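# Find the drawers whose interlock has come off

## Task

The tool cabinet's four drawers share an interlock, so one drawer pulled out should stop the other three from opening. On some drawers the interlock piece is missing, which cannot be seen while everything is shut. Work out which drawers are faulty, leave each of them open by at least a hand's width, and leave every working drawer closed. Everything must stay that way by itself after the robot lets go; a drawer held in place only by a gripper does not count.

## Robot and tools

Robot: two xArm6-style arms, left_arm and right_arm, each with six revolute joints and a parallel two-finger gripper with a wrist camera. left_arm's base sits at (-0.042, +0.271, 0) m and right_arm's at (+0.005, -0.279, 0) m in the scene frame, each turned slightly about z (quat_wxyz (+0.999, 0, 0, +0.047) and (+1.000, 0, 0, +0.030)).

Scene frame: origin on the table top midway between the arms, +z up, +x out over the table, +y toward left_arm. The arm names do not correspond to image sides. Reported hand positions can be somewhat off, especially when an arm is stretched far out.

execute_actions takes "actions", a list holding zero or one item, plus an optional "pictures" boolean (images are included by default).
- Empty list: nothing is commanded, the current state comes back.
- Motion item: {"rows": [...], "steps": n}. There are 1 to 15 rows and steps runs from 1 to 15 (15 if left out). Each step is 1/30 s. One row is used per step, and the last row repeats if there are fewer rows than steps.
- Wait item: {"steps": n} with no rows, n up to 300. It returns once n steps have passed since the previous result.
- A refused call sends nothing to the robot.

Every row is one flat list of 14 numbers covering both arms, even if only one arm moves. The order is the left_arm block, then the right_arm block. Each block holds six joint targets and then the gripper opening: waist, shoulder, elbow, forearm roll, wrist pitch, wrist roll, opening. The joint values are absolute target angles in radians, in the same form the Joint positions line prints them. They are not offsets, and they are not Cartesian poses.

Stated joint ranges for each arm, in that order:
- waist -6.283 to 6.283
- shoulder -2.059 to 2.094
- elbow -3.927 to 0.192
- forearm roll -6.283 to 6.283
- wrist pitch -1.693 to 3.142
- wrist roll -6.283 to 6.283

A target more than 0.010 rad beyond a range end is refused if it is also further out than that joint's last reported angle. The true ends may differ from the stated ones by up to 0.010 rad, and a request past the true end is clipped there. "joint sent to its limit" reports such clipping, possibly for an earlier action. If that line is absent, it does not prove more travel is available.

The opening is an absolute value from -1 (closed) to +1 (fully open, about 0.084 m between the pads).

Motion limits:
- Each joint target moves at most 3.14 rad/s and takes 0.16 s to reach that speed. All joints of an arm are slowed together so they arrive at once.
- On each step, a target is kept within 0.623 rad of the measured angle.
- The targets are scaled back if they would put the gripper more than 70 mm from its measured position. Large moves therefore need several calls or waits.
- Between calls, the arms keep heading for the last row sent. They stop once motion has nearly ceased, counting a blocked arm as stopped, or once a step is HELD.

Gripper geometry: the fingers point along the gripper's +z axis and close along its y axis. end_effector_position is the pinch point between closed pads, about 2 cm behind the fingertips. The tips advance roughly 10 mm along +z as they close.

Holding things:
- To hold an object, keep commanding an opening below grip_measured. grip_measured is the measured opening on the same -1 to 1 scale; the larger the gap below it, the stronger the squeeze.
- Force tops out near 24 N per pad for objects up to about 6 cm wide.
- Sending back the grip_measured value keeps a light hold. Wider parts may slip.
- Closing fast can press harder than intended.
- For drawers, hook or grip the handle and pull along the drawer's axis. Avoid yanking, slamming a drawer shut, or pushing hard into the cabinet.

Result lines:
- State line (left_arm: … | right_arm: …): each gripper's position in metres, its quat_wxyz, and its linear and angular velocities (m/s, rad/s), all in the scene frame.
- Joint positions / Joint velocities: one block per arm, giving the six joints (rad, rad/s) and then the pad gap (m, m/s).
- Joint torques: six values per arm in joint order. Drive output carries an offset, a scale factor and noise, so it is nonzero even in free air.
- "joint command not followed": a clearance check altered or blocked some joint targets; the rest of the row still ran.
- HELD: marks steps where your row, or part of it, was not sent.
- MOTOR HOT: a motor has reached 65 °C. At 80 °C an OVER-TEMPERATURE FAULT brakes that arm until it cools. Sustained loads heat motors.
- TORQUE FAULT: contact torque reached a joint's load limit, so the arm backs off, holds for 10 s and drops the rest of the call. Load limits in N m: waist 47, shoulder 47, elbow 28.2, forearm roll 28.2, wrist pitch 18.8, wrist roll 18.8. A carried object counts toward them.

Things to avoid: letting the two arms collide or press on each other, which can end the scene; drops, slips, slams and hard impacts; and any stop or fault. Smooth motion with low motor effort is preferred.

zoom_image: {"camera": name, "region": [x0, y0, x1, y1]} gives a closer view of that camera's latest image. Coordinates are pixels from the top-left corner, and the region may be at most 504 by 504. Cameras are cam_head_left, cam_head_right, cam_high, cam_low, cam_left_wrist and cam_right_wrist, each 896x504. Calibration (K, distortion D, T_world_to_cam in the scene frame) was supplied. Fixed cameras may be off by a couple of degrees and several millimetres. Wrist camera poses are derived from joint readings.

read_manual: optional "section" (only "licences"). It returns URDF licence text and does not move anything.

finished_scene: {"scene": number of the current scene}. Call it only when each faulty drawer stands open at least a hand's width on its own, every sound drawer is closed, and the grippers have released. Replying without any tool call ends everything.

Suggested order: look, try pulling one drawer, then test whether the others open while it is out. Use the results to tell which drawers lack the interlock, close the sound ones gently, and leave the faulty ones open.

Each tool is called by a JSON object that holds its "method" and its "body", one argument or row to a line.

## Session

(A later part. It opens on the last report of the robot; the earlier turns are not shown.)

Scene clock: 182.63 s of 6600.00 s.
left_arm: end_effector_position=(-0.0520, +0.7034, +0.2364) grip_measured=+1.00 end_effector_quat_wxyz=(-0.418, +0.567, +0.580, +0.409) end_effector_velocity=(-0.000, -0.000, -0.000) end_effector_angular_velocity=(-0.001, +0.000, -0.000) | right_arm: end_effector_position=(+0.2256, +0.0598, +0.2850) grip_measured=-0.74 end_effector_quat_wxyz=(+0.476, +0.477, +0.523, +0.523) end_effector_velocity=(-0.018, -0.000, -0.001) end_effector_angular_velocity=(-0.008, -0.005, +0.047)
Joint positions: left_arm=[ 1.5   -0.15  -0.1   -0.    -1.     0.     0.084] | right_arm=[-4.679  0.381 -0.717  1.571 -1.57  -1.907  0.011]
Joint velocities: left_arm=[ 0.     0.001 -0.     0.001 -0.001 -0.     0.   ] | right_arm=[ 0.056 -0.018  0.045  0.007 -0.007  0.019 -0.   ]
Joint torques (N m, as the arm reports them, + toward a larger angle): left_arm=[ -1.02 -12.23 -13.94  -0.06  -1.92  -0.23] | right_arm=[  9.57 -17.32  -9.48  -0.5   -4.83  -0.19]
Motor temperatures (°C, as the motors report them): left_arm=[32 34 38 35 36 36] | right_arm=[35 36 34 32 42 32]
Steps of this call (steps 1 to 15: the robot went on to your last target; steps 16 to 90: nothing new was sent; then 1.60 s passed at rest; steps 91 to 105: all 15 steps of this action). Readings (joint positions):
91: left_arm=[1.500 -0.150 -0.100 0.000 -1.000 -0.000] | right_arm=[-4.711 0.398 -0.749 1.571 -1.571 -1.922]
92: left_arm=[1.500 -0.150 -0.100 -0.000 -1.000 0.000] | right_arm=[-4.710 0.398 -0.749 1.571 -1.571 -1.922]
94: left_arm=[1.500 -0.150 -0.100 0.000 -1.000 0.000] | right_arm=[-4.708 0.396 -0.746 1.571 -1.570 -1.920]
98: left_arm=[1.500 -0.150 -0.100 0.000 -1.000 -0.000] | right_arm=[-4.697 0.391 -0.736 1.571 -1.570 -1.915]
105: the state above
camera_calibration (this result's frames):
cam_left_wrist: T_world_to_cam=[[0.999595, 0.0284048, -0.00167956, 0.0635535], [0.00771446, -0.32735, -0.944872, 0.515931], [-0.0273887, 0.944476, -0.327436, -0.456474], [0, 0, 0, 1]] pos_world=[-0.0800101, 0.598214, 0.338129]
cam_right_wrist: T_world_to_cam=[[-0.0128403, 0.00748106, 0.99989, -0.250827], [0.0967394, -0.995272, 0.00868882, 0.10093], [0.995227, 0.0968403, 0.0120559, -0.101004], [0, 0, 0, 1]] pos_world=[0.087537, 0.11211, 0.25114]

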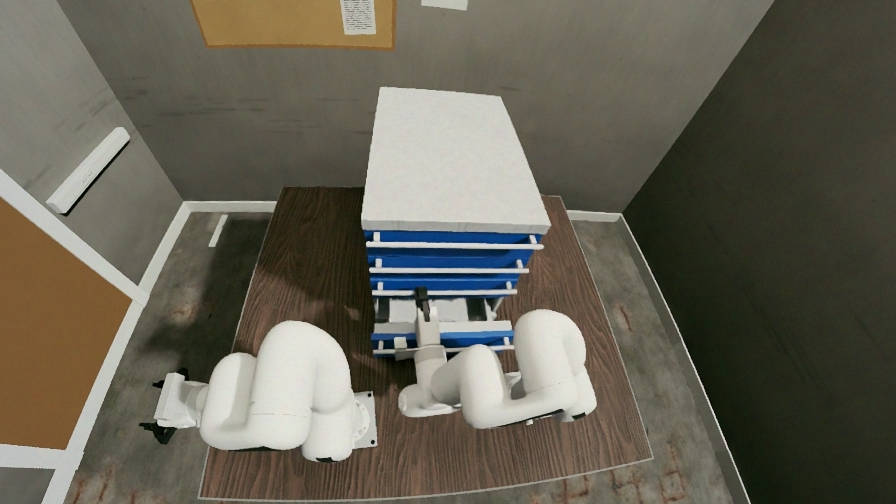

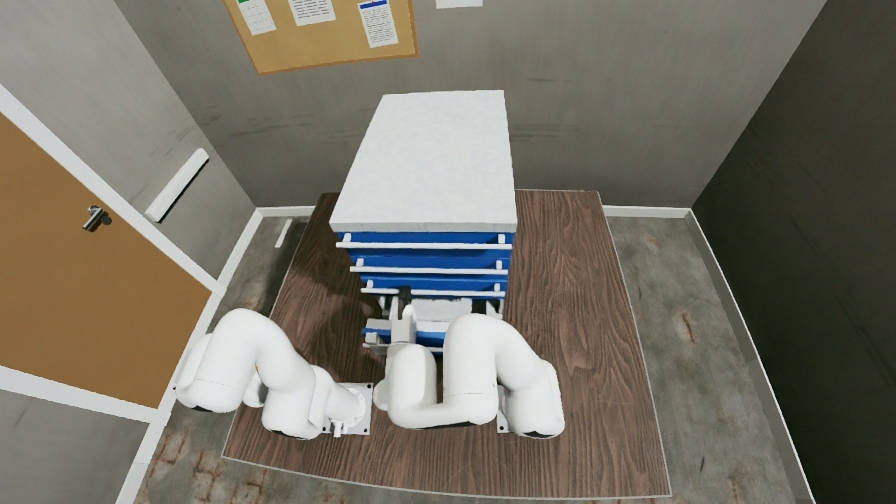

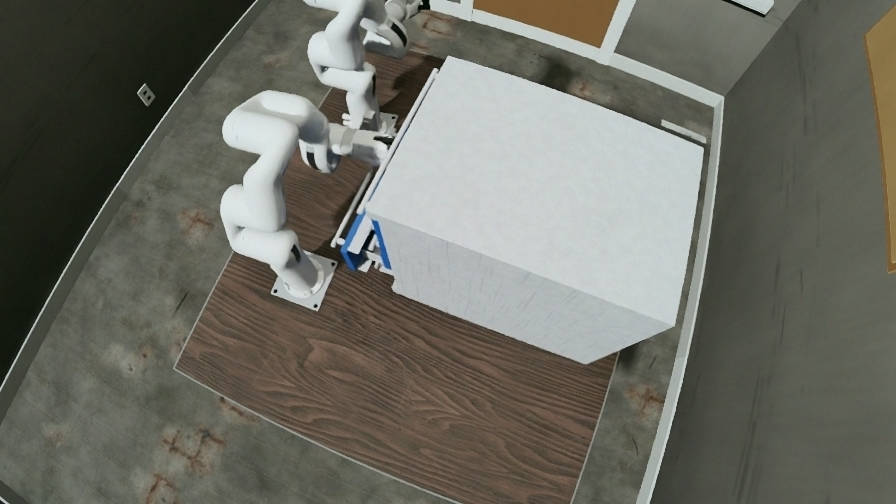

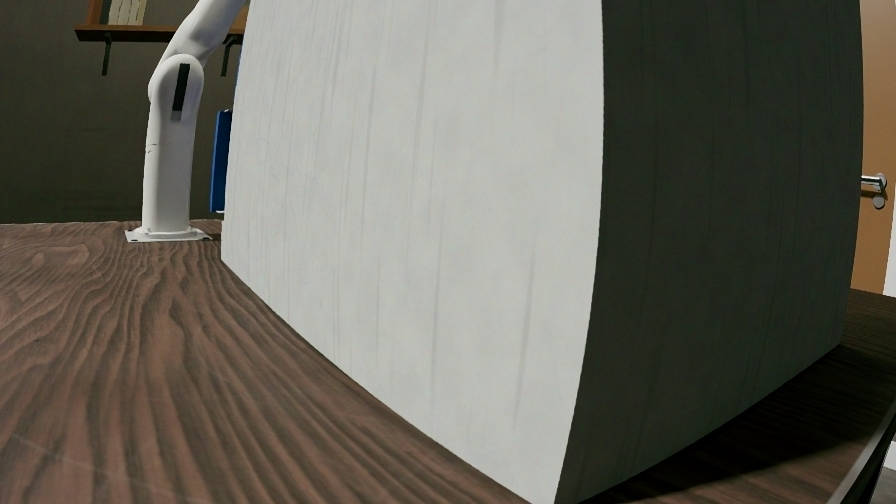

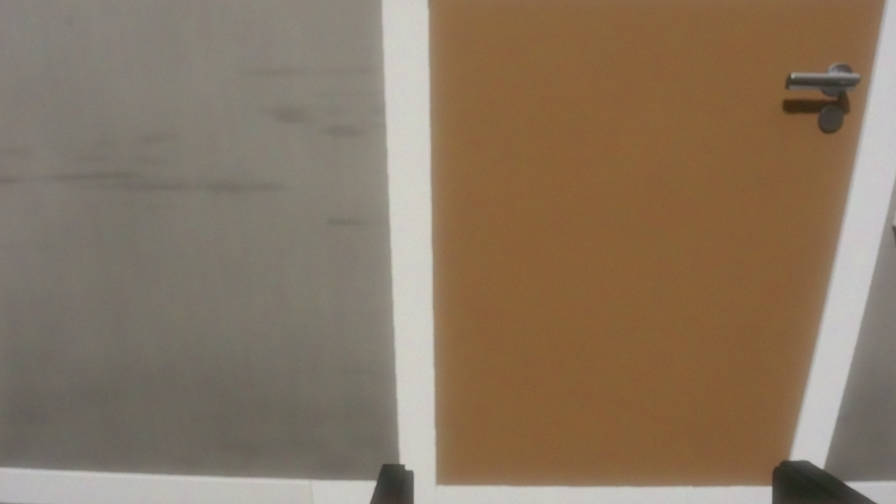

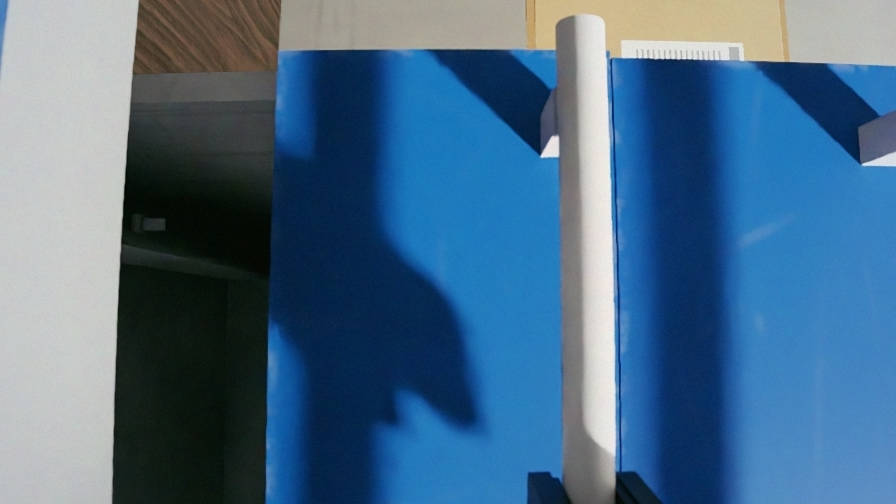

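{"method": "execute_actions", "body": {
  "actions": [
    {"rows": [[1.5, -0.15, -0.1, 0.0, -1.0, 0.0, 1, -4.6756, 0.3819, -0.7177, 1.571, -1.571, -1.9066, -1],[1.5, -0.15, -0.1, 0.0, -1.0, 0.0, 1, -4.6787, 0.3833, -0.7205, 1.571, -1.571, -1.908, -1],[1.5, -0.15, -0.1, 0.0, -1.0, 0.0, 1, -4.6819, 0.3848, -0.7234, 1.571, -1.571, -1.9094, -1],[1.5, -0.15, -0.1, 0.0, -1.0, 0.0, 1, -4.6851, 0.3863, -0.7263, 1.571, -1.571, -1.9108, -1],[1.5, -0.15, -0.1, 0.0, -1.0, 0.0, 1, -4.6883, 0.3877, -0.7292, 1.571, -1.571, -1.9123, -1],[1.5, -0.15, -0.1, 0.0, -1.0, 0.0, 1, -4.6915, 0.3892, -0.7321, 1.571, -1.571, -1.9137, -1],[1.5, -0.15, -0.1, 0.0, -1.0, 0.0, 1, -4.6947, 0.3907, -0.735, 1.571, -1.571, -1.9151, -1]], "steps": 15}
  ]
}}

Scene clock: 187.37 s of 6600.00 s.
left_arm: end_effector_position=(-0.0520, +0.7034, +0.2364) grip_measured=+1.00 end_effector_quat_wxyz=(-0.418, +0.567, +0.580, +0.409) end_effector_velocity=(-0.000, -0.000, -0.000) end_effector_angular_velocity=(+0.000, -0.000, +0.001) | right_arm: end_effector_position=(+0.2294, +0.0607, +0.2850) grip_measured=-0.74 end_effector_quat_wxyz=(+0.480, +0.480, +0.519, +0.519) end_effector_velocity=(+0.001, -0.000, +0.000) end_effector_angular_velocity=(-0.000, -0.002, -0.003)
Joint positions: left_arm=[ 1.5   -0.15  -0.1   -0.    -1.     0.     0.084] | right_arm=[-4.692  0.391 -0.735  1.572 -1.572 -1.915  0.011]
Joint velocities: left_arm=[ 0.001  0.     0.    -0.    -0.001 -0.     0.   ] | right_arm=[-0.003  0.001 -0.002 -0.001 -0.002 -0.001  0.   ]
Joint torques (N m, as the arm reports them, + toward a larger angle): left_arm=[ -0.98 -12.24 -13.93  -0.1   -1.9   -0.3 ] | right_arm=[ -1.37 -18.71 -14.38  -4.1   -0.87   0.02]
Motor temperatures (°C, as the motors report them): left_arm=[32 34 38 35 36 36] | right_arm=[35 36 35 33 42 32]
Steps of this call (steps 1 to 15: the robot went on to your last target; steps 16 to 90: nothing new was sent; then 1.23 s passed at rest; steps 91 to 105: all 15 steps of this action). Readings (joint positions):
91: left_arm=[1.500 -0.150 -0.100 -0.000 -1.000 0.000] | right_arm=[-4.673 0.380 -0.715 1.572 -1.571 -1.905]
92: left_arm=[1.500 -0.150 -0.100 0.000 -1.000 -0.000] | right_arm=[-4.673 0.381 -0.715 1.572 -1.571 -1.906]
94: left_arm=[1.500 -0.150 -0.100 -0.000 -1.000 -0.000] | right_arm=[-4.675 0.383 -0.718 1.572 -1.572 -1.907]
98: left_arm=[1.500 -0.150 -0.100 0.000 -1.000 0.000] | right_arm=[-4.683 0.388 -0.728 1.574 -1.573 -1.912]
105: the state above
camera_calibration (this result's frames):
cam_left_wrist: T_world_to_cam=[[0.999595, 0.0284048, -0.00167953, 0.0635535], [0.00771449, -0.32735, -0.944872, 0.515931], [-0.0273887, 0.944476, -0.327436, -0.456474], [0, 0, 0, 1]] pos_world=[-0.0800101, 0.598214, 0.338129]
cam_right_wrist: T_world_to_cam=[[-0.0138073, 0.00827029, 0.99987, -0.250594], [0.082956, -0.996509, 0.00938804, 0.104553], [0.996458, 0.0830749, 0.0130731, -0.104618], [0, 0, 0, 1]] pos_world=[0.0921143, 0.114951, 0.250947]

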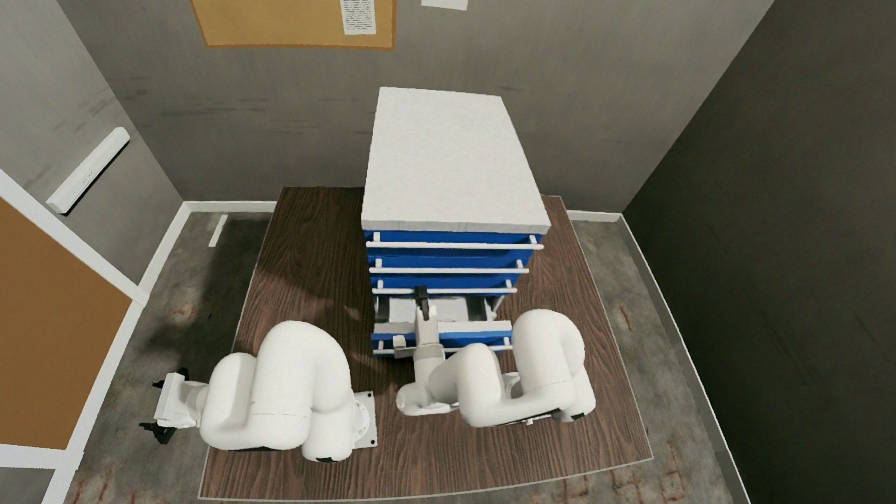

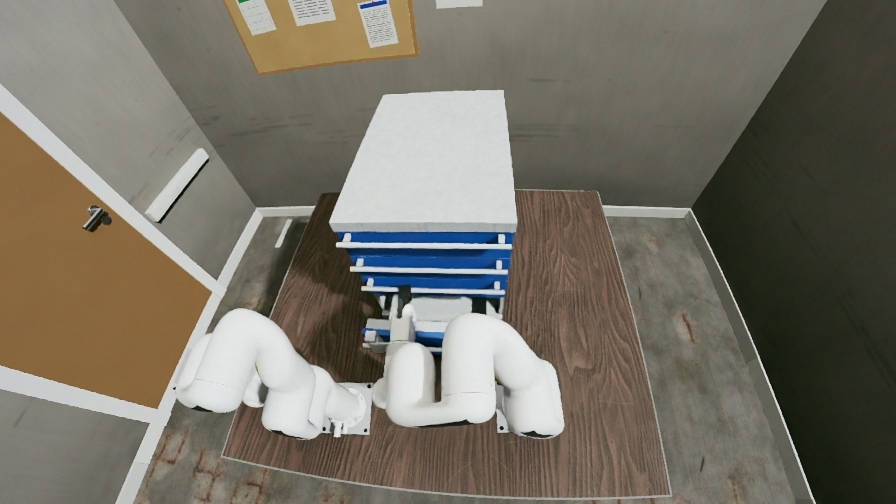

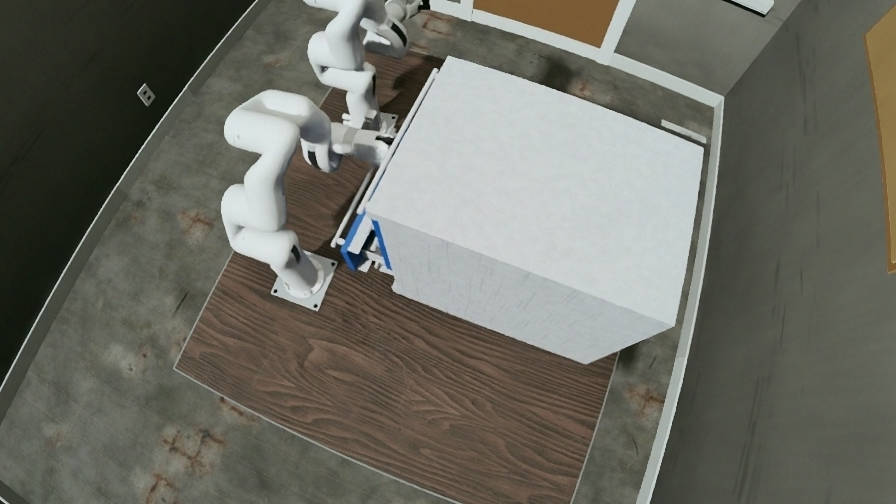

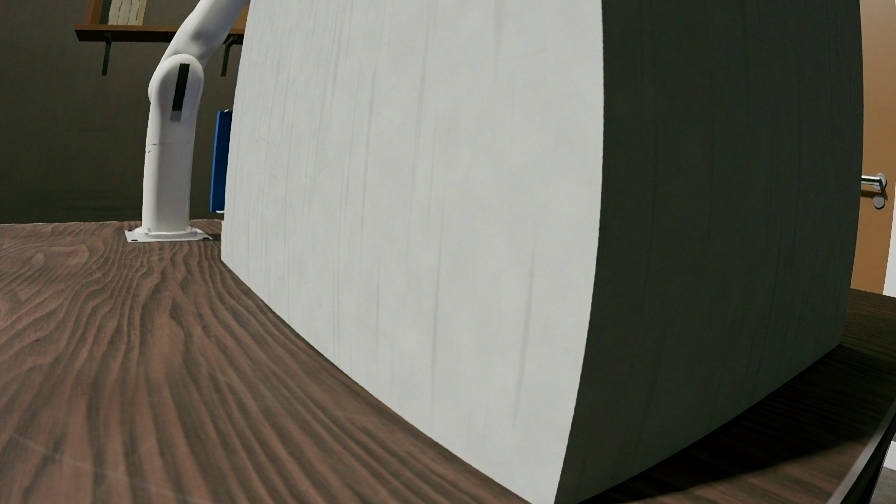

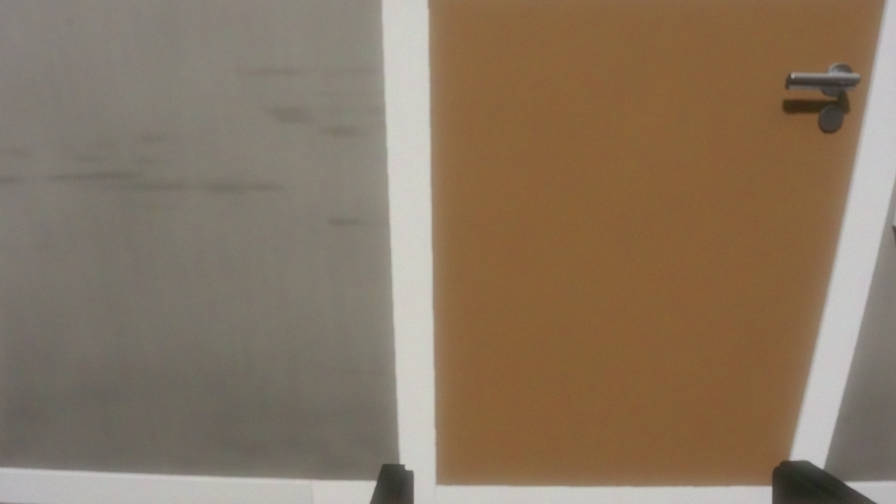

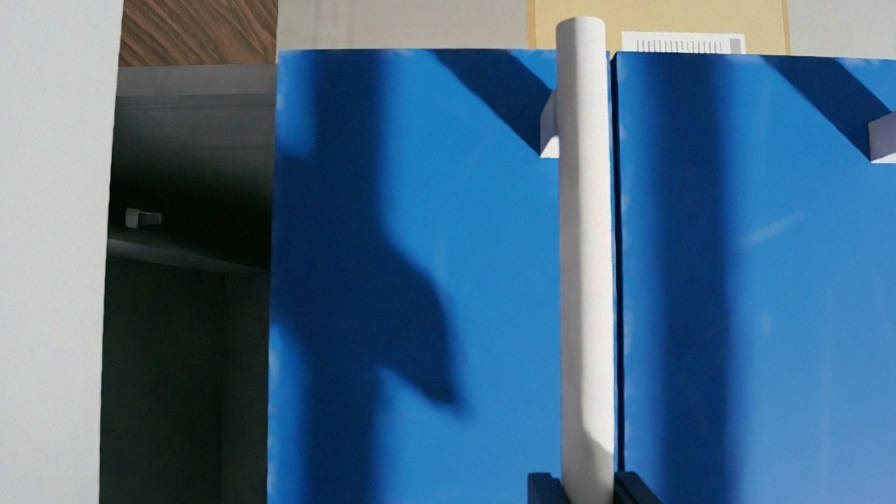

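{"method": "execute_actions", "body": {
  "actions": [
    {"rows": [[1.5, -0.15, -0.1, 0.0, -1.0, 0.0, 1, -4.692, 0.3907, -0.735, 1.571, -1.571, -1.9151, 0.2],[1.5, -0.15, -0.1, 0.0, -1.0, 0.0, 1, -4.692, 0.3907, -0.735, 1.571, -1.571, -1.9151, 0.2],[1.5, -0.15, -0.1, 0.0, -1.0, 0.0, 1, -4.692, 0.3907, -0.735, 1.571, -1.571, -1.9151, 0.2],[1.5, -0.15, -0.1, 0.0, -1.0, 0.0, 1, -4.692, 0.3907, -0.735, 1.571, -1.571, -1.9151, 0.2],[1.5, -0.15, -0.1, 0.0, -1.0, 0.0, 1, -4.692, 0.3907, -0.735, 1.571, -1.571, -1.9151, 0.2],[1.5, -0.15, -0.1, 0.0, -1.0, 0.0, 1, -4.692, 0.3907, -0.735, 1.571, -1.571, -1.9151, 0.2],[1.5, -0.15, -0.1, 0.0, -1.0, 0.0, 1, -4.5959, 0.3452, -0.6455, 1.571, -1.571, -1.8711, 0.2],[1.5, -0.15, -0.1, 0.0, -1.0, 0.0, 1, -4.5959, 0.3452, -0.6455, 1.571, -1.571, -1.8711, 0.2],[1.5, -0.15, -0.1, 0.0, -1.0, 0.0, 1, -4.5959, 0.3452, -0.6455, 1.571, -1.571, -1.8711, 0.2],[1.5, -0.15, -0.1, 0.0, -1.0, 0.0, 1, -4.495, 0.3059, -0.5692, 1.571, -1.571, -1.8341, 0.2],[1.5, -0.15, -0.1, 0.0, -1.0, 0.0, 1, -4.495, 0.3059, -0.5692, 1.571, -1.571, -1.8341, 0.2],[1.5, -0.15, -0.1, 0.0, -1.0, 0.0, 1, -4.495, 0.3059, -0.5692, 1.571, -1.571, -1.8341, 0.2],[1.5, -0.15, -0.1, 0.0, -1.0, 0.0, 1, -4.391, 0.2719, -0.5028, 1.571, -1.571, -1.8017, 0.2]], "steps": 15}
  ],
  "pictures": false
}}

{"method": "execute_actions", "body": {
  "actions": [
    {"rows": [[1.5, -0.15, -0.1, 0.0, -1.0, 0.0, 1, -4.2675, 0.2392, -0.4394, 1.571, -1.571, -1.771, 0.2],[1.5, -0.15, -0.1, 0.0, -1.0, 0.0, 1, -4.2675, 0.2392, -0.4394, 1.571, -1.571, -1.771, 0.2],[1.5, -0.15, -0.1, 0.0, -1.0, 0.0, 1, -4.2675, 0.2392, -0.4394, 1.571, -1.571, -1.771, 0.2],[1.5, -0.15, -0.1, 0.0, -1.0, 0.0, 1, -4.078, 0.2053, -0.3748, 1.571, -1.571, -1.7403, 0.2]], "steps": 13}
  ],
  "pictures": false
}}

{"method": "execute_actions", "body": {
  "actions": [
    {"rows": [[1.5, -0.15, -0.1, 0.0, -1.0, 0.0, 1, -4.078, 0.6457, -0.4231, 1.571, -1.571, -1.348, 0.2]], "steps": 15}
  ],
  "pictures": false
}}

{"method": "execute_actions", "body": {
  "actions": [
    {"rows": [[1.5, -0.15, -0.1, 0.0, -1.0, 0.0, 1, -4.078, 0.6457, -0.4231, 1.571, -1.571, -1.348, 0.2],[1.5, -0.15, -0.1, 0.0, -1.0, 0.0, 1, -4.173, 0.649, -0.4542, 1.571, -1.571, -1.376, 0.2],[1.5, -0.15, -0.1, 0.0, -1.0, 0.0, 1, -4.173, 0.649, -0.4542, 1.571, -1.571, -1.376, 0.2],[1.5, -0.15, -0.1, 0.0, -1.0, 0.0, 1, -4.173, 0.649, -0.4542, 1.571, -1.571, -1.376, 0.2],[1.5, -0.15, -0.1, 0.0, -1.0, 0.0, 1, -4.173, 0.649, -0.4542, 1.571, -1.571, -1.376, 0.2],[1.5, -0.15, -0.1, 0.0, -1.0, 0.0, 1, -4.2675, 0.6521, -0.4853, 1.571, -1.571, -1.404, 0.2]], "steps": 15}
  ],
  "pictures": false
}}

{"method": "execute_actions", "body": {
  "actions": [
    {"rows": [[1.5, -0.15, -0.1, 0.0, -1.0, 0.0, 1, -4.2675, 0.6521, -0.4853, 1.571, -1.571, -1.404, 0.0],[1.5, -0.15, -0.1, 0.0, -1.0, 0.0, 1, -4.2675, 0.6521, -0.4853, 1.571, -1.571, -1.404, -0.2],[1.5, -0.15, -0.1, 0.0, -1.0, 0.0, 1, -4.2675, 0.6521, -0.4853, 1.571, -1.571, -1.404, -0.4],[1.5, -0.15, -0.1, 0.0, -1.0, 0.0, 1, -4.2675, 0.6521, -0.4853, 1.571, -1.571, -1.404, -0.55],[1.5, -0.15, -0.1, 0.0, -1.0, 0.0, 1, -4.2675, 0.6521, -0.4853, 1.571, -1.571, -1.404, -0.65],[1.5, -0.15, -0.1, 0.0, -1.0, 0.0, 1, -4.2675, 0.6521, -0.4853, 1.571, -1.571, -1.404, -0.75],[1.5, -0.15, -0.1, 0.0, -1.0, 0.0, 1, -4.2675, 0.6521, -0.4853, 1.571, -1.571, -1.404, -0.85],[1.5, -0.15, -0.1, 0.0, -1.0, 0.0, 1, -4.2675, 0.6521, -0.4853, 1.571, -1.571, -1.404, -1]], "steps": 12}
  ],
  "pictures": false
}}

Scene clock: 201.60 s of 6600.00 s.
left_arm: end_effector_position=(-0.0520, +0.7034, +0.2364) grip_measured=+1.00 end_effector_quat_wxyz=(-0.418, +0.567, +0.580, +0.409) end_effector_velocity=(-0.000, -0.000, -0.000) end_effector_angular_velocity=(-0.001, -0.000, +0.001) | right_arm: end_effector_position=(+0.1672, +0.0613, +0.2852) grip_measured=+0.19 end_effector_quat_wxyz=(+0.424, +0.424, +0.566, +0.566) end_effector_velocity=(-0.299, +0.000, +0.000) end_effector_angular_velocity=(-0.006, -0.007, +1.016)
Joint positions: left_arm=[ 1.5   -0.15  -0.1   -0.    -1.     0.     0.084] | right_arm=[-4.488  0.305 -0.569  1.571 -1.571 -1.834  0.052]
Joint velocities: left_arm=[ 0.001 -0.001  0.001 -0.     0.001 -0.    -0.   ] | right_arm=[ 1.02  -0.355  0.696  0.003 -0.006  0.333  0.001]
Joint torques (N m, as the arm reports them, + toward a larger angle): left_arm=[ -0.95 -12.05 -13.92   0.03  -2.01  -0.23] | right_arm=[ -3.95 -14.61  -8.28   0.07  -1.88  -0.25]
Motor temperatures (°C, as the motors report them): left_arm=[32 34 38 35 36 36] | right_arm=[35 37 36 33 42 32]
Steps of this call (steps 1 to 15: the robot went on to your last target; steps 16 to 90: nothing new was sent; then 10.73 s passed at rest; steps 91 to 105: all 15 steps of this action). Readings (joint positions):
91: left_arm=[1.500 -0.150 -0.100 -0.000 -1.000 0.000] | right_arm=[-4.695 0.391 -0.735 1.571 -1.571 -1.915]
92: left_arm=[1.500 -0.150 -0.100 -0.000 -1.000 0.000] | right_arm=[-4.697 0.390 -0.737 1.569 -1.570 -1.915]
94: left_arm=[1.500 -0.150 -0.100 0.000 -1.000 -0.000] | right_arm=[-4.698 0.389 -0.739 1.568 -1.570 -1.915]
98: left_arm=[1.500 -0.150 -0.100 -0.000 -1.000 0.000] | right_arm=[-4.688 0.386 -0.729 1.569 -1.570 -1.910]
105: the state above

Scene clock: 202.03 s of 6600.00 s.
left_arm: end_effector_position=(-0.0520, +0.7034, +0.2364) grip_measured=+1.00 end_effector_quat_wxyz=(-0.418, +0.567, +0.580, +0.409) end_effector_velocity=(+0.000, +0.000, +0.000) end_effector_angular_velocity=(+0.001, +0.000, -0.000) | right_arm: end_effector_position=(+0.0511, +0.0605, +0.2851) grip_measured=+0.19 end_effector_quat_wxyz=(+0.302, +0.302, +0.639, +0.639) end_effector_velocity=(-0.018, -0.003, -0.002) end_effector_angular_velocity=(-0.003, +0.005, +0.069)
Joint positions: left_arm=[ 1.5   -0.15  -0.1    0.    -1.    -0.     0.084] | right_arm=[-4.084  0.206 -0.377  1.571 -1.571 -1.742  0.052]
Joint velocities: left_arm=[-0.    -0.001 -0.    -0.    -0.     0.     0.   ] | right_arm=[ 0.069 -0.014  0.031  0.001  0.006  0.019 -0.   ]
Joint torques (N m, as the arm reports them, + toward a larger angle): left_arm=[ -1.04 -12.34 -13.91  -0.05  -1.88  -0.28] | right_arm=[ -3.64 -11.59  -6.88   0.2   -1.97  -0.06]
Motor temperatures (°C, as the motors report them): left_arm=[32 34 38 35 36 36] | right_arm=[35 37 36 33 42 32]
Steps of this call (steps 1 to 13: all 13 steps of this action). Readings (joint positions):
1: left_arm=[1.500 -0.150 -0.100 0.000 -1.000 -0.000] | right_arm=[-4.455 0.294 -0.547 1.571 -1.571 -1.823]
2: left_arm=[1.500 -0.150 -0.100 0.000 -1.000 -0.000] | right_arm=[-4.421 0.283 -0.525 1.571 -1.571 -1.813]
4: left_arm=[1.500 -0.150 -0.100 0.000 -1.000 -0.000] | right_arm=[-4.346 0.261 -0.483 1.571 -1.571 -1.792]
8: left_arm=[1.500 -0.150 -0.100 0.000 -1.000 -0.000] | right_arm=[-4.171 0.224 -0.411 1.571 -1.571 -1.758]
13: the state above

Scene clock: 202.53 s of 6600.00 s.
left_arm: end_effector_position=(-0.0520, +0.7034, +0.2364) grip_measured=+1.00 end_effector_quat_wxyz=(-0.418, +0.567, +0.580, +0.409) end_effector_velocity=(+0.000, +0.000, +0.000) end_effector_angular_velocity=(+0.001, -0.000, -0.000) | right_arm: end_effector_position=(+0.0503, +0.0595, +0.1858) grip_measured=+0.19 end_effector_quat_wxyz=(+0.300, +0.300, +0.640, +0.640) end_effector_velocity=(-0.004, +0.003, -0.001) end_effector_angular_velocity=(+0.039, +0.026, +0.005)
Joint positions: left_arm=[ 1.5   -0.15  -0.1   -0.    -1.     0.     0.084] | right_arm=[-4.078  0.642 -0.423  1.571 -1.571 -1.351  0.052]
Joint velocities: left_arm=[-0.    -0.001 -0.    -0.     0.    -0.     0.   ] | right_arm=[ 0.003  0.011 -0.014 -0.001 -0.005  0.043 -0.   ]
Joint torques (N m, as the arm reports them, + toward a larger angle): left_arm=[ -1.17 -12.31 -13.77   0.19  -1.94  -0.3 ] | right_arm=[ -2.03 -14.85  -1.63   0.55  -2.09  -0.37]
Motor temperatures (°C, as the motors report them): left_arm=[32 34 38 35 36 36] | right_arm=[35 37 36 33 42 32]
Steps of this call (steps 1 to 15: all 15 steps of this action). Readings (joint positions):
1: left_arm=[1.500 -0.150 -0.100 0.000 -1.000 0.000] | right_arm=[-4.082 0.207 -0.377 1.571 -1.571 -1.740]
2: left_arm=[1.500 -0.150 -0.100 0.000 -1.000 -0.000] | right_arm=[-4.082 0.214 -0.379 1.571 -1.571 -1.731]
4: left_arm=[1.500 -0.150 -0.100 0.000 -1.000 -0.000] | right_arm=[-4.081 0.281 -0.390 1.571 -1.572 -1.666]
8: left_arm=[1.500 -0.150 -0.100 -0.000 -1.000 -0.000] | right_arm=[-4.080 0.523 -0.410 1.571 -1.570 -1.461]
15: the state above

Scene clock: 203.03 s of 6600.00 s.
left_arm: end_effector_position=(-0.0520, +0.7034, +0.2364) grip_measured=+1.00 end_effector_quat_wxyz=(-0.418, +0.567, +0.580, +0.409) end_effector_velocity=(+0.000, -0.000, -0.000) end_effector_angular_velocity=(-0.001, -0.000, -0.000) | right_arm: end_effector_position=(+0.1044, +0.0594, +0.1851) grip_measured=+0.19 end_effector_quat_wxyz=(+0.359, +0.359, +0.609, +0.609) end_effector_velocity=(+0.005, +0.000, -0.000) end_effector_angular_velocity=(-0.003, -0.003, -0.018)
Joint positions: left_arm=[ 1.5   -0.15  -0.1    0.    -1.     0.     0.084] | right_arm=[-4.265  0.652 -0.484  1.571 -1.571 -1.403  0.052]
Joint velocities: left_arm=[-0.    -0.     0.    -0.     0.001 -0.     0.   ] | right_arm=[-0.019  0.003 -0.009 -0.001 -0.001 -0.01   0.   ]
Joint torques (N m, as the arm reports them, + toward a larger angle): left_arm=[ -0.94 -12.24 -13.86  -0.03  -1.9   -0.32] | right_arm=[ -1.41 -15.02  -2.27   0.92  -2.31  -0.11]
Motor temperatures (°C, as the motors report them): left_arm=[32 34 38 35 36 36] | right_arm=[35 37 36 33 42 32]
Steps of this call (steps 1 to 15: all 15 steps of this action). Readings (joint positions):
1: left_arm=[1.500 -0.150 -0.100 -0.000 -1.000 -0.000] | right_arm=[-4.078 0.643 -0.423 1.571 -1.571 -1.350]
2: left_arm=[1.500 -0.150 -0.100 -0.000 -1.000 0.000] | right_arm=[-4.079 0.643 -0.423 1.571 -1.571 -1.350]
4: left_arm=[1.500 -0.150 -0.100 -0.000 -1.000 -0.000] | right_arm=[-4.105 0.645 -0.433 1.571 -1.572 -1.358]
8: left_arm=[1.500 -0.150 -0.100 0.000 -1.000 0.000] | right_arm=[-4.194 0.649 -0.461 1.571 -1.571 -1.383]
15: the state above

Scene clock: 203.43 s of 6600.00 s.
left_arm: end_effector_position=(-0.0520, +0.7034, +0.2364) grip_measured=+1.00 end_effector_quat_wxyz=(-0.418, +0.567, +0.580, +0.409) end_effector_velocity=(-0.000, -0.000, -0.000) end_effector_angular_velocity=(-0.001, +0.000, +0.000) | right_arm: end_effector_position=(+0.1049, +0.0594, +0.1850) grip_measured=-0.74 end_effector_quat_wxyz=(+0.359, +0.359, +0.609, +0.609) end_effector_velocity=(+0.000, -0.000, +0.000) end_effector_angular_velocity=(+0.000, -0.000, -0.000)
Joint positions: left_arm=[ 1.5   -0.15  -0.1   -0.    -1.     0.     0.084] | right_arm=[-4.267  0.652 -0.485  1.571 -1.571 -1.404  0.012]
Joint velocities: left_arm=[ 0.    -0.001  0.     0.     0.001  0.     0.   ] | right_arm=[-0.  0.  0.  0. -0.  0. -0.]
Joint torques (N m, as the arm reports them, + toward a larger angle): left_arm=[ -1.08 -12.12 -13.81   0.2   -1.97  -0.2 ] | right_arm=[ -2.8  -15.37  -2.43   0.7   -1.96  -0.27]
Motor temperatures (°C, as the motors report them): left_arm=[32 34 38 35 36 36] | right_arm=[35 37 36 33 41 32]
Steps of this call (steps 1 to 12: all 12 steps of this action). Readings (joint positions):
1: left_arm=[1.500 -0.150 -0.100 0.000 -1.000 -0.000] | right_arm=[-4.266 0.652 -0.485 1.571 -1.571 -1.404]
2: left_arm=[1.500 -0.150 -0.100 0.000 -1.000 -0.000] | right_arm=[-4.266 0.652 -0.485 1.571 -1.571 -1.404]
4: left_arm=[1.500 -0.150 -0.100 0.000 -1.000 -0.000] | right_arm=[-4.266 0.652 -0.485 1.571 -1.571 -1.404]
8: left_arm=[1.500 -0.150 -0.100 0.000 -1.000 0.000] | right_arm=[-4.267 0.652 -0.485 1.571 -1.571 -1.404]
12: the state above

{"method": "execute_actions", "body": {
  "actions": [
    {"rows": [[1.5, -0.15, -0.1, 0.0, -1.0, 0.0, 1, -4.2799, 0.653, -0.4915, 1.571, -1.571, -1.4092, -1],[1.5, -0.15, -0.1, 0.0, -1.0, 0.0, 1, -4.2922, 0.6539, -0.4976, 1.571, -1.571, -1.4145, -1],[1.5, -0.15, -0.1, 0.0, -1.0, 0.0, 1, -4.3046, 0.6549, -0.5038, 1.571, -1.571, -1.4197, -1],[1.5, -0.15, -0.1, 0.0, -1.0, 0.0, 1, -4.3169, 0.6558, -0.5099, 1.571, -1.571, -1.4249, -1],[1.5, -0.15, -0.1, 0.0, -1.0, 0.0, 1, -4.3293, 0.6567, -0.5161, 1.571, -1.571, -1.4302, -1],[1.5, -0.15, -0.1, 0.0, -1.0, 0.0, 1, -4.3416, 0.6576, -0.5222, 1.571, -1.571, -1.4354, -1],[1.5, -0.15, -0.1, 0.0, -1.0, 0.0, 1, -4.354, 0.6585, -0.5284, 1.571, -1.571, -1.4406, -1],[1.5, -0.15, -0.1, 0.0, -1.0, 0.0, 1, -4.3663, 0.6595, -0.5345, 1.571, -1.571, -1.4458, -1],[1.5, -0.15, -0.1, 0.0, -1.0, 0.0, 1, -4.3787, 0.6604, -0.5407, 1.571, -1.571, -1.4511, -1],[1.5, -0.15, -0.1, 0.0, -1.0, 0.0, 1, -4.391, 0.6613, -0.5468, 1.571, -1.571, -1.4563, -1],[1.5, -0.15, -0.1, 0.0, -1.0, 0.0, 1, -4.404, 0.6629, -0.5549, 1.571, -1.571, -1.4628, -1],[1.5, -0.15, -0.1, 0.0, -1.0, 0.0, 1, -4.417, 0.6645, -0.563, 1.571, -1.571, -1.4692, -1],[1.5, -0.15, -0.1, 0.0, -1.0, 0.0, 1, -4.430, 0.6662, -0.5711, 1.571, -1.571, -1.4757, -1],[1.5, -0.15, -0.1, 0.0, -1.0, 0.0, 1, -4.443, 0.6678, -0.5792, 1.571, -1.571, -1.4822, -1],[1.5, -0.15, -0.1, 0.0, -1.0, 0.0, 1, -4.456, 0.6694, -0.5872, 1.571, -1.571, -1.4886, -1]], "steps": 15}
  ],
  "pictures": false
}}

{"method": "execute_actions", "body": {
  "actions": [
    {"rows": [[1.5, -0.15, -0.1, 0.0, -1.0, 0.0, 1, -4.469, 0.671, -0.5953, 1.571, -1.571, -1.4951, -1],[1.5, -0.15, -0.1, 0.0, -1.0, 0.0, 1, -4.482, 0.6727, -0.6034, 1.571, -1.571, -1.5015, -1],[1.5, -0.15, -0.1, 0.0, -1.0, 0.0, 1, -4.495, 0.6743, -0.6115, 1.571, -1.571, -1.508, -1],[1.5, -0.15, -0.1, 0.0, -1.0, 0.0, 1, -4.5094, 0.6768, -0.6222, 1.571, -1.571, -1.5162, -1],[1.5, -0.15, -0.1, 0.0, -1.0, 0.0, 1, -4.5238, 0.6793, -0.6328, 1.571, -1.571, -1.5243, -1],[1.5, -0.15, -0.1, 0.0, -1.0, 0.0, 1, -4.5382, 0.6818, -0.6435, 1.571, -1.571, -1.5325, -1],[1.5, -0.15, -0.1, 0.0, -1.0, 0.0, 1, -4.5527, 0.6844, -0.6542, 1.571, -1.571, -1.5406, -1],[1.5, -0.15, -0.1, 0.0, -1.0, 0.0, 1, -4.5671, 0.6869, -0.6649, 1.571, -1.571, -1.5488, -1],[1.5, -0.15, -0.1, 0.0, -1.0, 0.0, 1, -4.5815, 0.6894, -0.6755, 1.571, -1.571, -1.5569, -1],[1.5, -0.15, -0.1, 0.0, -1.0, 0.0, 1, -4.5959, 0.6919, -0.6862, 1.571, -1.571, -1.5651, -1],[1.5, -0.15, -0.1, 0.0, -1.0, 0.0, 1, -4.6087, 0.695, -0.6975, 1.571, -1.571, -1.5733, -1],[1.5, -0.15, -0.1, 0.0, -1.0, 0.0, 1, -4.6215, 0.6981, -0.7088, 1.571, -1.571, -1.5814, -1],[1.5, -0.15, -0.1, 0.0, -1.0, 0.0, 1, -4.6343, 0.7013, -0.7201, 1.571, -1.571, -1.5896, -1],[1.5, -0.15, -0.1, 0.0, -1.0, 0.0, 1, -4.6471, 0.7044, -0.7314, 1.571, -1.571, -1.5978, -1],[1.5, -0.15, -0.1, 0.0, -1.0, 0.0, 1, -4.6567, 0.7067, -0.7398, 1.571, -1.571, -1.6039, -1]], "steps": 15}
  ],
  "pictures": false
}}

{"method": "execute_actions", "body": {
  "actions": [
    {"rows": [[1.5, -0.15, -0.1, 0.0, -1.0, 0.0, 1, -4.6663, 0.7091, -0.7483, 1.571, -1.571, -1.61, -1],[1.5, -0.15, -0.1, 0.0, -1.0, 0.0, 1, -4.6727, 0.7106, -0.7539, 1.571, -1.571, -1.6141, -1],[1.5, -0.15, -0.1, 0.0, -1.0, 0.0, 1, -4.6791, 0.7122, -0.7596, 1.571, -1.571, -1.6182, -1],[1.5, -0.15, -0.1, 0.0, -1.0, 0.0, 1, -4.6855, 0.7138, -0.7652, 1.571, -1.571, -1.6223, -1],[1.5, -0.15, -0.1, 0.0, -1.0, 0.0, 1, -4.6919, 0.7153, -0.7709, 1.571, -1.571, -1.6264, -1],[1.5, -0.15, -0.1, 0.0, -1.0, 0.0, 1, -4.6951, 0.7161, -0.7737, 1.571, -1.571, -1.6284, -1],[1.5, -0.15, -0.1, 0.0, -1.0, 0.0, 1, -4.6983, 0.7169, -0.7765, 1.571, -1.571, -1.6304, -1],[1.5, -0.15, -0.1, 0.0, -1.0, 0.0, 1, -4.7015, 0.7177, -0.7793, 1.571, -1.571, -1.6325, -1],[1.5, -0.15, -0.1, 0.0, -1.0, 0.0, 1, -4.7047, 0.7184, -0.7822, 1.571, -1.571, -1.6345, -1],[1.5, -0.15, -0.1, 0.0, -1.0, 0.0, 1, -4.7079, 0.7192, -0.785, 1.571, -1.571, -1.6366, -1],[1.5, -0.15, -0.1, 0.0, -1.0, 0.0, 1, -4.711, 0.72, -0.7878, 1.571, -1.571, -1.6386, -1]], "steps": 15}
  ],
  "pictures": false
}}

{"method": "execute_actions", "body": {
  "actions": [
    {"steps": 8}
  ]
}}

Scene clock: 213.77 s of 6600.00 s.
left_arm: end_effector_position=(-0.0520, +0.7034, +0.2364) grip_measured=+1.00 end_effector_quat_wxyz=(-0.418, +0.567, +0.580, +0.409) end_effector_velocity=(-0.000, -0.000, +0.000) end_effector_angular_velocity=(+0.000, +0.000, +0.001) | right_arm: end_effector_position=(+0.1455, +0.0601, +0.1850) grip_measured=-0.74 end_effector_quat_wxyz=(+0.402, +0.402, +0.582, +0.582) end_effector_velocity=(+0.109, +0.001, -0.000) end_effector_angular_velocity=(-0.001, -0.002, -0.384)
Joint positions: left_arm=[ 1.5   -0.15  -0.1   -0.    -1.    -0.     0.084] | right_arm=[-4.411  0.664 -0.561  1.57  -1.571 -1.467  0.011]
Joint velocities: left_arm=[ 0.001 -0.001  0.001 -0.001  0.     0.    -0.   ] | right_arm=[-0.383  0.044 -0.228  0.001 -0.002 -0.185 -0.   ]
Joint torques (N m, as the arm reports them, + toward a larger angle): left_arm=[ -0.96 -12.05 -13.71   0.02  -1.99  -0.34] | right_arm=[ -4.85 -16.41  -2.4    1.5   -2.1   -0.28]
Motor temperatures (°C, as the motors report them): left_arm=[32 34 38 35 36 36] | right_arm=[35 36 35 33 41 32]
Steps of this call (steps 1 to 15: the robot went on to your last target; steps 16 to 90: nothing new was sent; then 6.83 s passed at rest; steps 91 to 105: all 15 steps of this action). Readings (joint positions):
91: left_arm=[1.500 -0.150 -0.100 0.000 -1.000 0.000] | right_arm=[-4.268 0.652 -0.485 1.571 -1.571 -1.404]
92: left_arm=[1.500 -0.150 -0.100 -0.000 -1.000 0.000] | right_arm=[-4.270 0.652 -0.487 1.571 -1.571 -1.405]
94: left_arm=[1.500 -0.150 -0.100 0.000 -1.000 -0.000] | right_arm=[-4.282 0.653 -0.493 1.571 -1.571 -1.411]
98: left_arm=[1.500 -0.150 -0.100 0.000 -1.000 0.000] | right_arm=[-4.325 0.656 -0.514 1.571 -1.571 -1.428]
105: the state above

Scene clock: 214.27 s of 6600.00 s.
left_arm: end_effector_position=(-0.0520, +0.7034, +0.2364) grip_measured=+1.00 end_effector_quat_wxyz=(-0.418, +0.567, +0.580, +0.409) end_effector_velocity=(+0.000, +0.000, +0.000) end_effector_angular_velocity=(+0.001, +0.000, -0.001) | right_arm: end_effector_position=(+0.2052, +0.0605, +0.1850) grip_measured=-0.74 end_effector_quat_wxyz=(+0.459, +0.459, +0.538, +0.538) end_effector_velocity=(+0.120, -0.000, -0.000) end_effector_angular_velocity=(-0.000, -0.002, -0.394)
Joint positions: left_arm=[ 1.5   -0.15  -0.1    0.    -1.     0.     0.084] | right_arm=[-4.614  0.697 -0.705  1.57  -1.571 -1.578  0.011]
Joint velocities: left_arm=[-0.     0.001 -0.002  0.001 -0.     0.    -0.   ] | right_arm=[-0.391  0.089 -0.328  0.003 -0.002 -0.24  -0.   ]
Joint torques (N m, as the arm reports them, + toward a larger angle): left_arm=[ -0.75 -12.12 -13.78   0.06  -1.92  -0.25] | right_arm=[ -5.98 -17.05  -1.78   2.75  -2.52   0.04]
Motor temperatures (°C, as the motors report them): left_arm=[32 34 38 35 36 36] | right_arm=[35 36 34 33 41 32]
Steps of this call (steps 1 to 15: all 15 steps of this action). Readings (joint positions):
1: left_arm=[1.500 -0.150 -0.100 -0.000 -1.000 -0.000] | right_arm=[-4.424 0.666 -0.569 1.570 -1.571 -1.473]
2: left_arm=[1.500 -0.150 -0.100 -0.000 -1.000 -0.000] | right_arm=[-4.437 0.667 -0.576 1.570 -1.571 -1.479]
4: left_arm=[1.500 -0.150 -0.100 -0.000 -1.000 0.000] | right_arm=[-4.463 0.670 -0.593 1.570 -1.571 -1.492]
8: left_arm=[1.500 -0.150 -0.100 -0.000 -1.000 -0.000] | right_arm=[-4.517 0.678 -0.630 1.570 -1.571 -1.521]
15: the state above

Scene clock: 214.77 s of 6600.00 s.
left_arm: end_effector_position=(-0.0520, +0.7034, +0.2364) grip_measured=+1.00 end_effector_quat_wxyz=(-0.418, +0.567, +0.580, +0.409) end_effector_velocity=(-0.000, +0.000, -0.000) end_effector_angular_velocity=(-0.000, +0.000, +0.000) | right_arm: end_effector_position=(+0.2349, +0.0601, +0.1850) grip_measured=-0.74 end_effector_quat_wxyz=(+0.483, +0.484, +0.516, +0.516) end_effector_velocity=(+0.010, -0.000, +0.000) end_effector_angular_velocity=(+0.000, -0.001, -0.028)
Joint positions: left_arm=[ 1.5   -0.15  -0.1    0.    -1.    -0.     0.084] | right_arm=[-4.708  0.719 -0.787  1.57  -1.57  -1.637  0.011]
Joint velocities: left_arm=[ 0.     0.001 -0.001  0.    -0.     0.    -0.   ] | right_arm=[-0.03   0.007 -0.026 -0.003 -0.001 -0.019  0.   ]
Joint torques (N m, as the arm reports them, + toward a larger angle): left_arm=[ -0.92 -12.35 -13.99  -0.09  -1.97  -0.29] | right_arm=[ -6.69 -18.25  -0.34   4.61  -3.49   0.02]
Motor temperatures (°C, as the motors report them): left_arm=[32 34 38 35 36 36] | right_arm=[35 36 34 33 41 32]
Steps of this call (steps 1 to 15: all 15 steps of this action). Readings (joint positions):
1: left_arm=[1.500 -0.150 -0.100 -0.000 -1.000 0.000] | right_arm=[-4.627 0.700 -0.715 1.570 -1.571 -1.585]
2: left_arm=[1.500 -0.150 -0.100 -0.000 -1.000 -0.000] | right_arm=[-4.639 0.702 -0.726 1.570 -1.571 -1.593]
4: left_arm=[1.500 -0.150 -0.100 -0.000 -1.000 0.000] | right_arm=[-4.659 0.707 -0.743 1.570 -1.571 -1.605]
8: left_arm=[1.500 -0.150 -0.100 -0.000 -1.000 0.000] | right_arm=[-4.686 0.714 -0.767 1.570 -1.571 -1.623]
15: the state above

Scene clock: 215.03 s of 6600.00 s.
left_arm: end_effector_position=(-0.0520, +0.7034, +0.2364) grip_measured=+1.00 end_effector_quat_wxyz=(-0.418, +0.567, +0.580, +0.409) end_effector_velocity=(-0.000, +0.000, +0.001) end_effector_angular_velocity=(+0.001, +0.000, +0.001) | right_arm: end_effector_position=(+0.2354, +0.0601, +0.1850) grip_measured=-0.74 end_effector_quat_wxyz=(+0.484, +0.484, +0.516, +0.516) end_effector_velocity=(+0.000, -0.000, -0.000) end_effector_angular_velocity=(-0.004, -0.000, +0.000)
Joint positions: left_arm=[ 1.5   -0.15  -0.1    0.    -1.     0.     0.084] | right_arm=[-4.71   0.72  -0.788  1.569 -1.571 -1.639  0.011]
Joint velocities: left_arm=[ 0.    -0.002 -0.    -0.     0.001  0.    -0.   ] | right_arm=[-0.001  0.001  0.002 -0.002  0.    -0.001 -0.   ]
Joint torques (N m, as the arm reports them, + toward a larger angle): left_arm=[ -1.04 -12.1  -13.98   0.02  -1.95  -0.16] | right_arm=[-11.14 -18.62  -0.32   4.7   -3.4    0.06]
Motor temperatures (°C, as the motors report them): left_arm=[32 34 38 35 36 36] | right_arm=[35 36 34 33 41 32]
Steps of this call (steps 1 to 8: the robot went on to your last target). Readings (joint positions):
1: left_arm=[1.500 -0.150 -0.100 0.000 -1.000 0.000] | right_arm=[-4.709 0.720 -0.788 1.569 -1.570 -1.638]
2: left_arm=[1.500 -0.150 -0.100 -0.000 -1.000 -0.000] | right_arm=[-4.709 0.720 -0.788 1.569 -1.570 -1.638]
4: left_arm=[1.500 -0.150 -0.100 0.000 -1.000 -0.000] | right_arm=[-4.710 0.720 -0.788 1.569 -1.571 -1.638]
8: the state above
camera_calibration (this result's frames):
cam_left_wrist: T_world_to_cam=[[0.999595, 0.0284047, -0.00167965, 0.0635536], [0.00771433, -0.32735, -0.944872, 0.515931], [-0.0273886, 0.944476, -0.327436, -0.456474], [0, 0, 0, 1]] pos_world=[-0.0800101, 0.598214, 0.338129]
cam_right_wrist: T_world_to_cam=[[-0.0134255, 0.00791299, 0.999879, -0.150615], [0.0683474, -0.997623, 0.00881285, 0.107931], [0.997571, 0.0684574, 0.0128528, -0.108544], [0, 0, 0, 1]] pos_world=[0.0988814, 0.116297, 0.15104]

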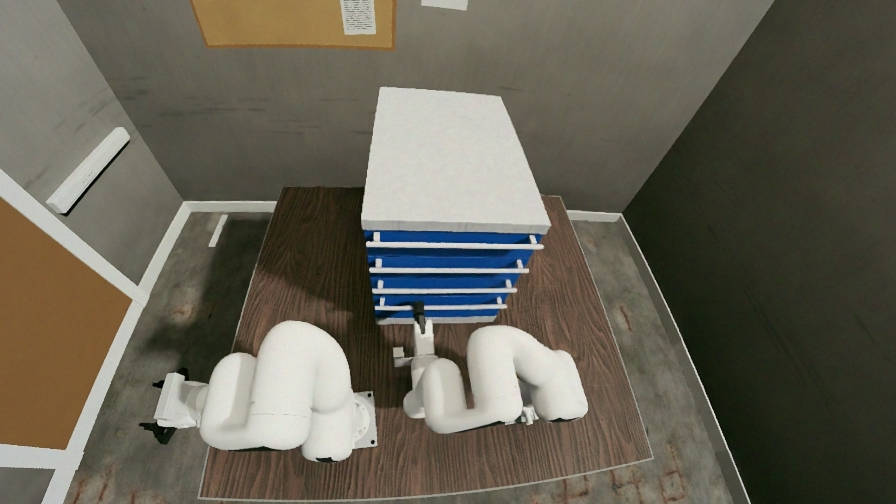

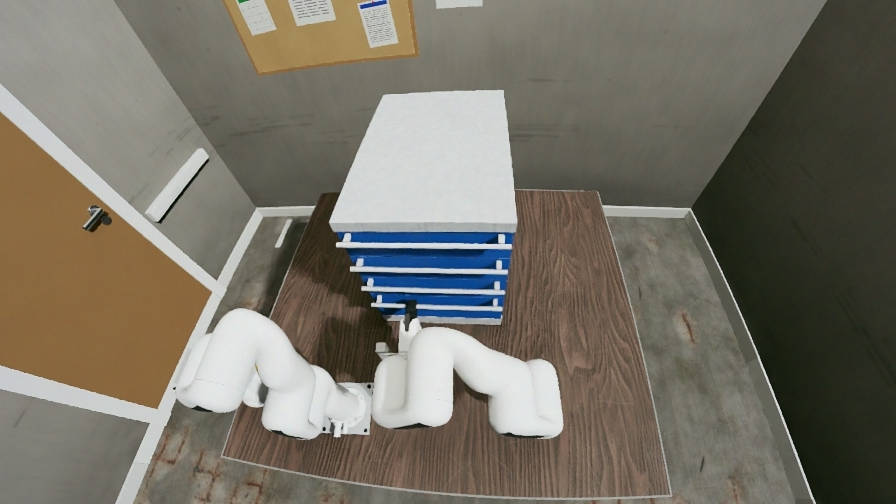

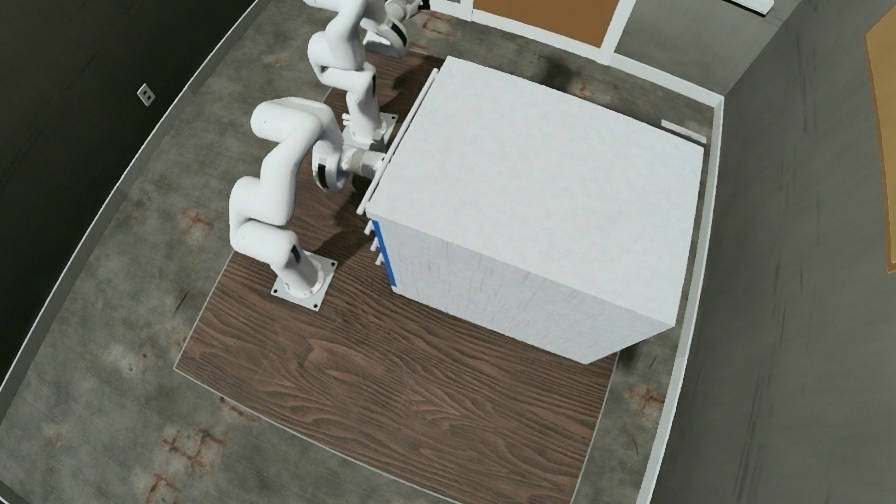

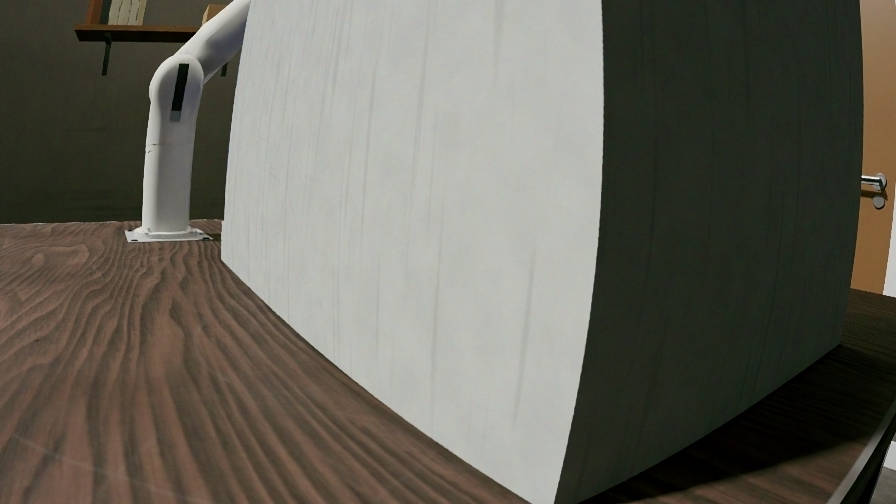

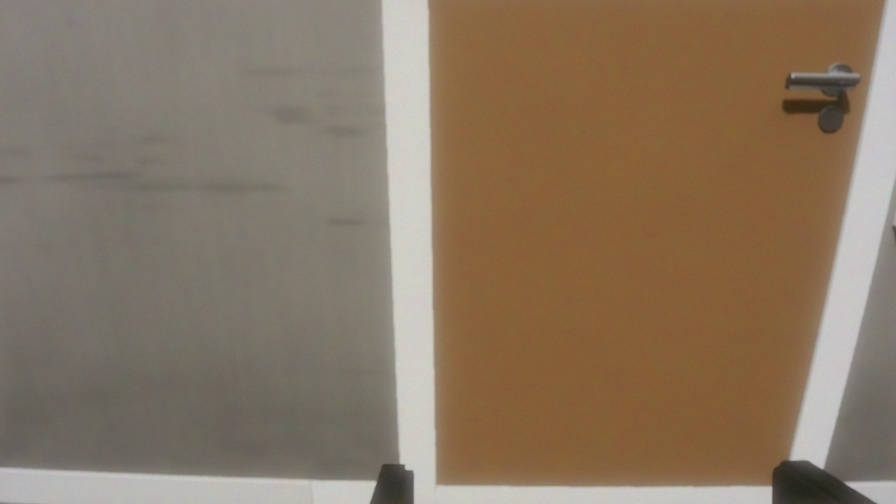

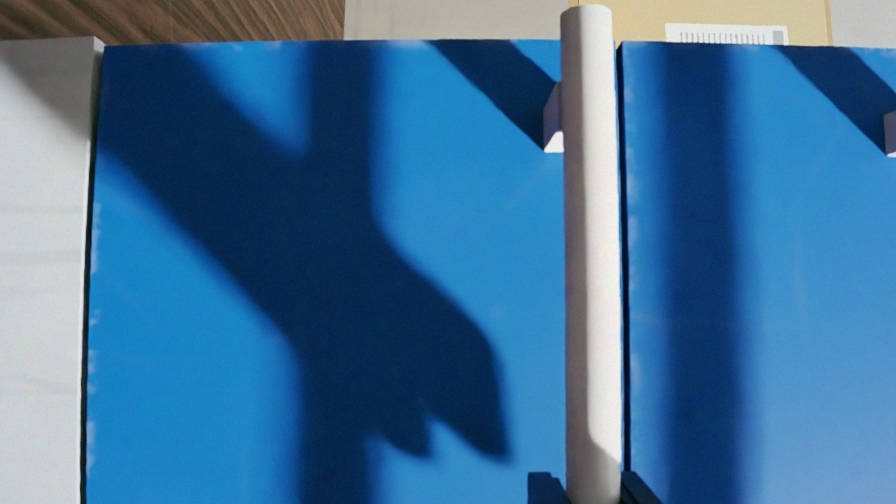

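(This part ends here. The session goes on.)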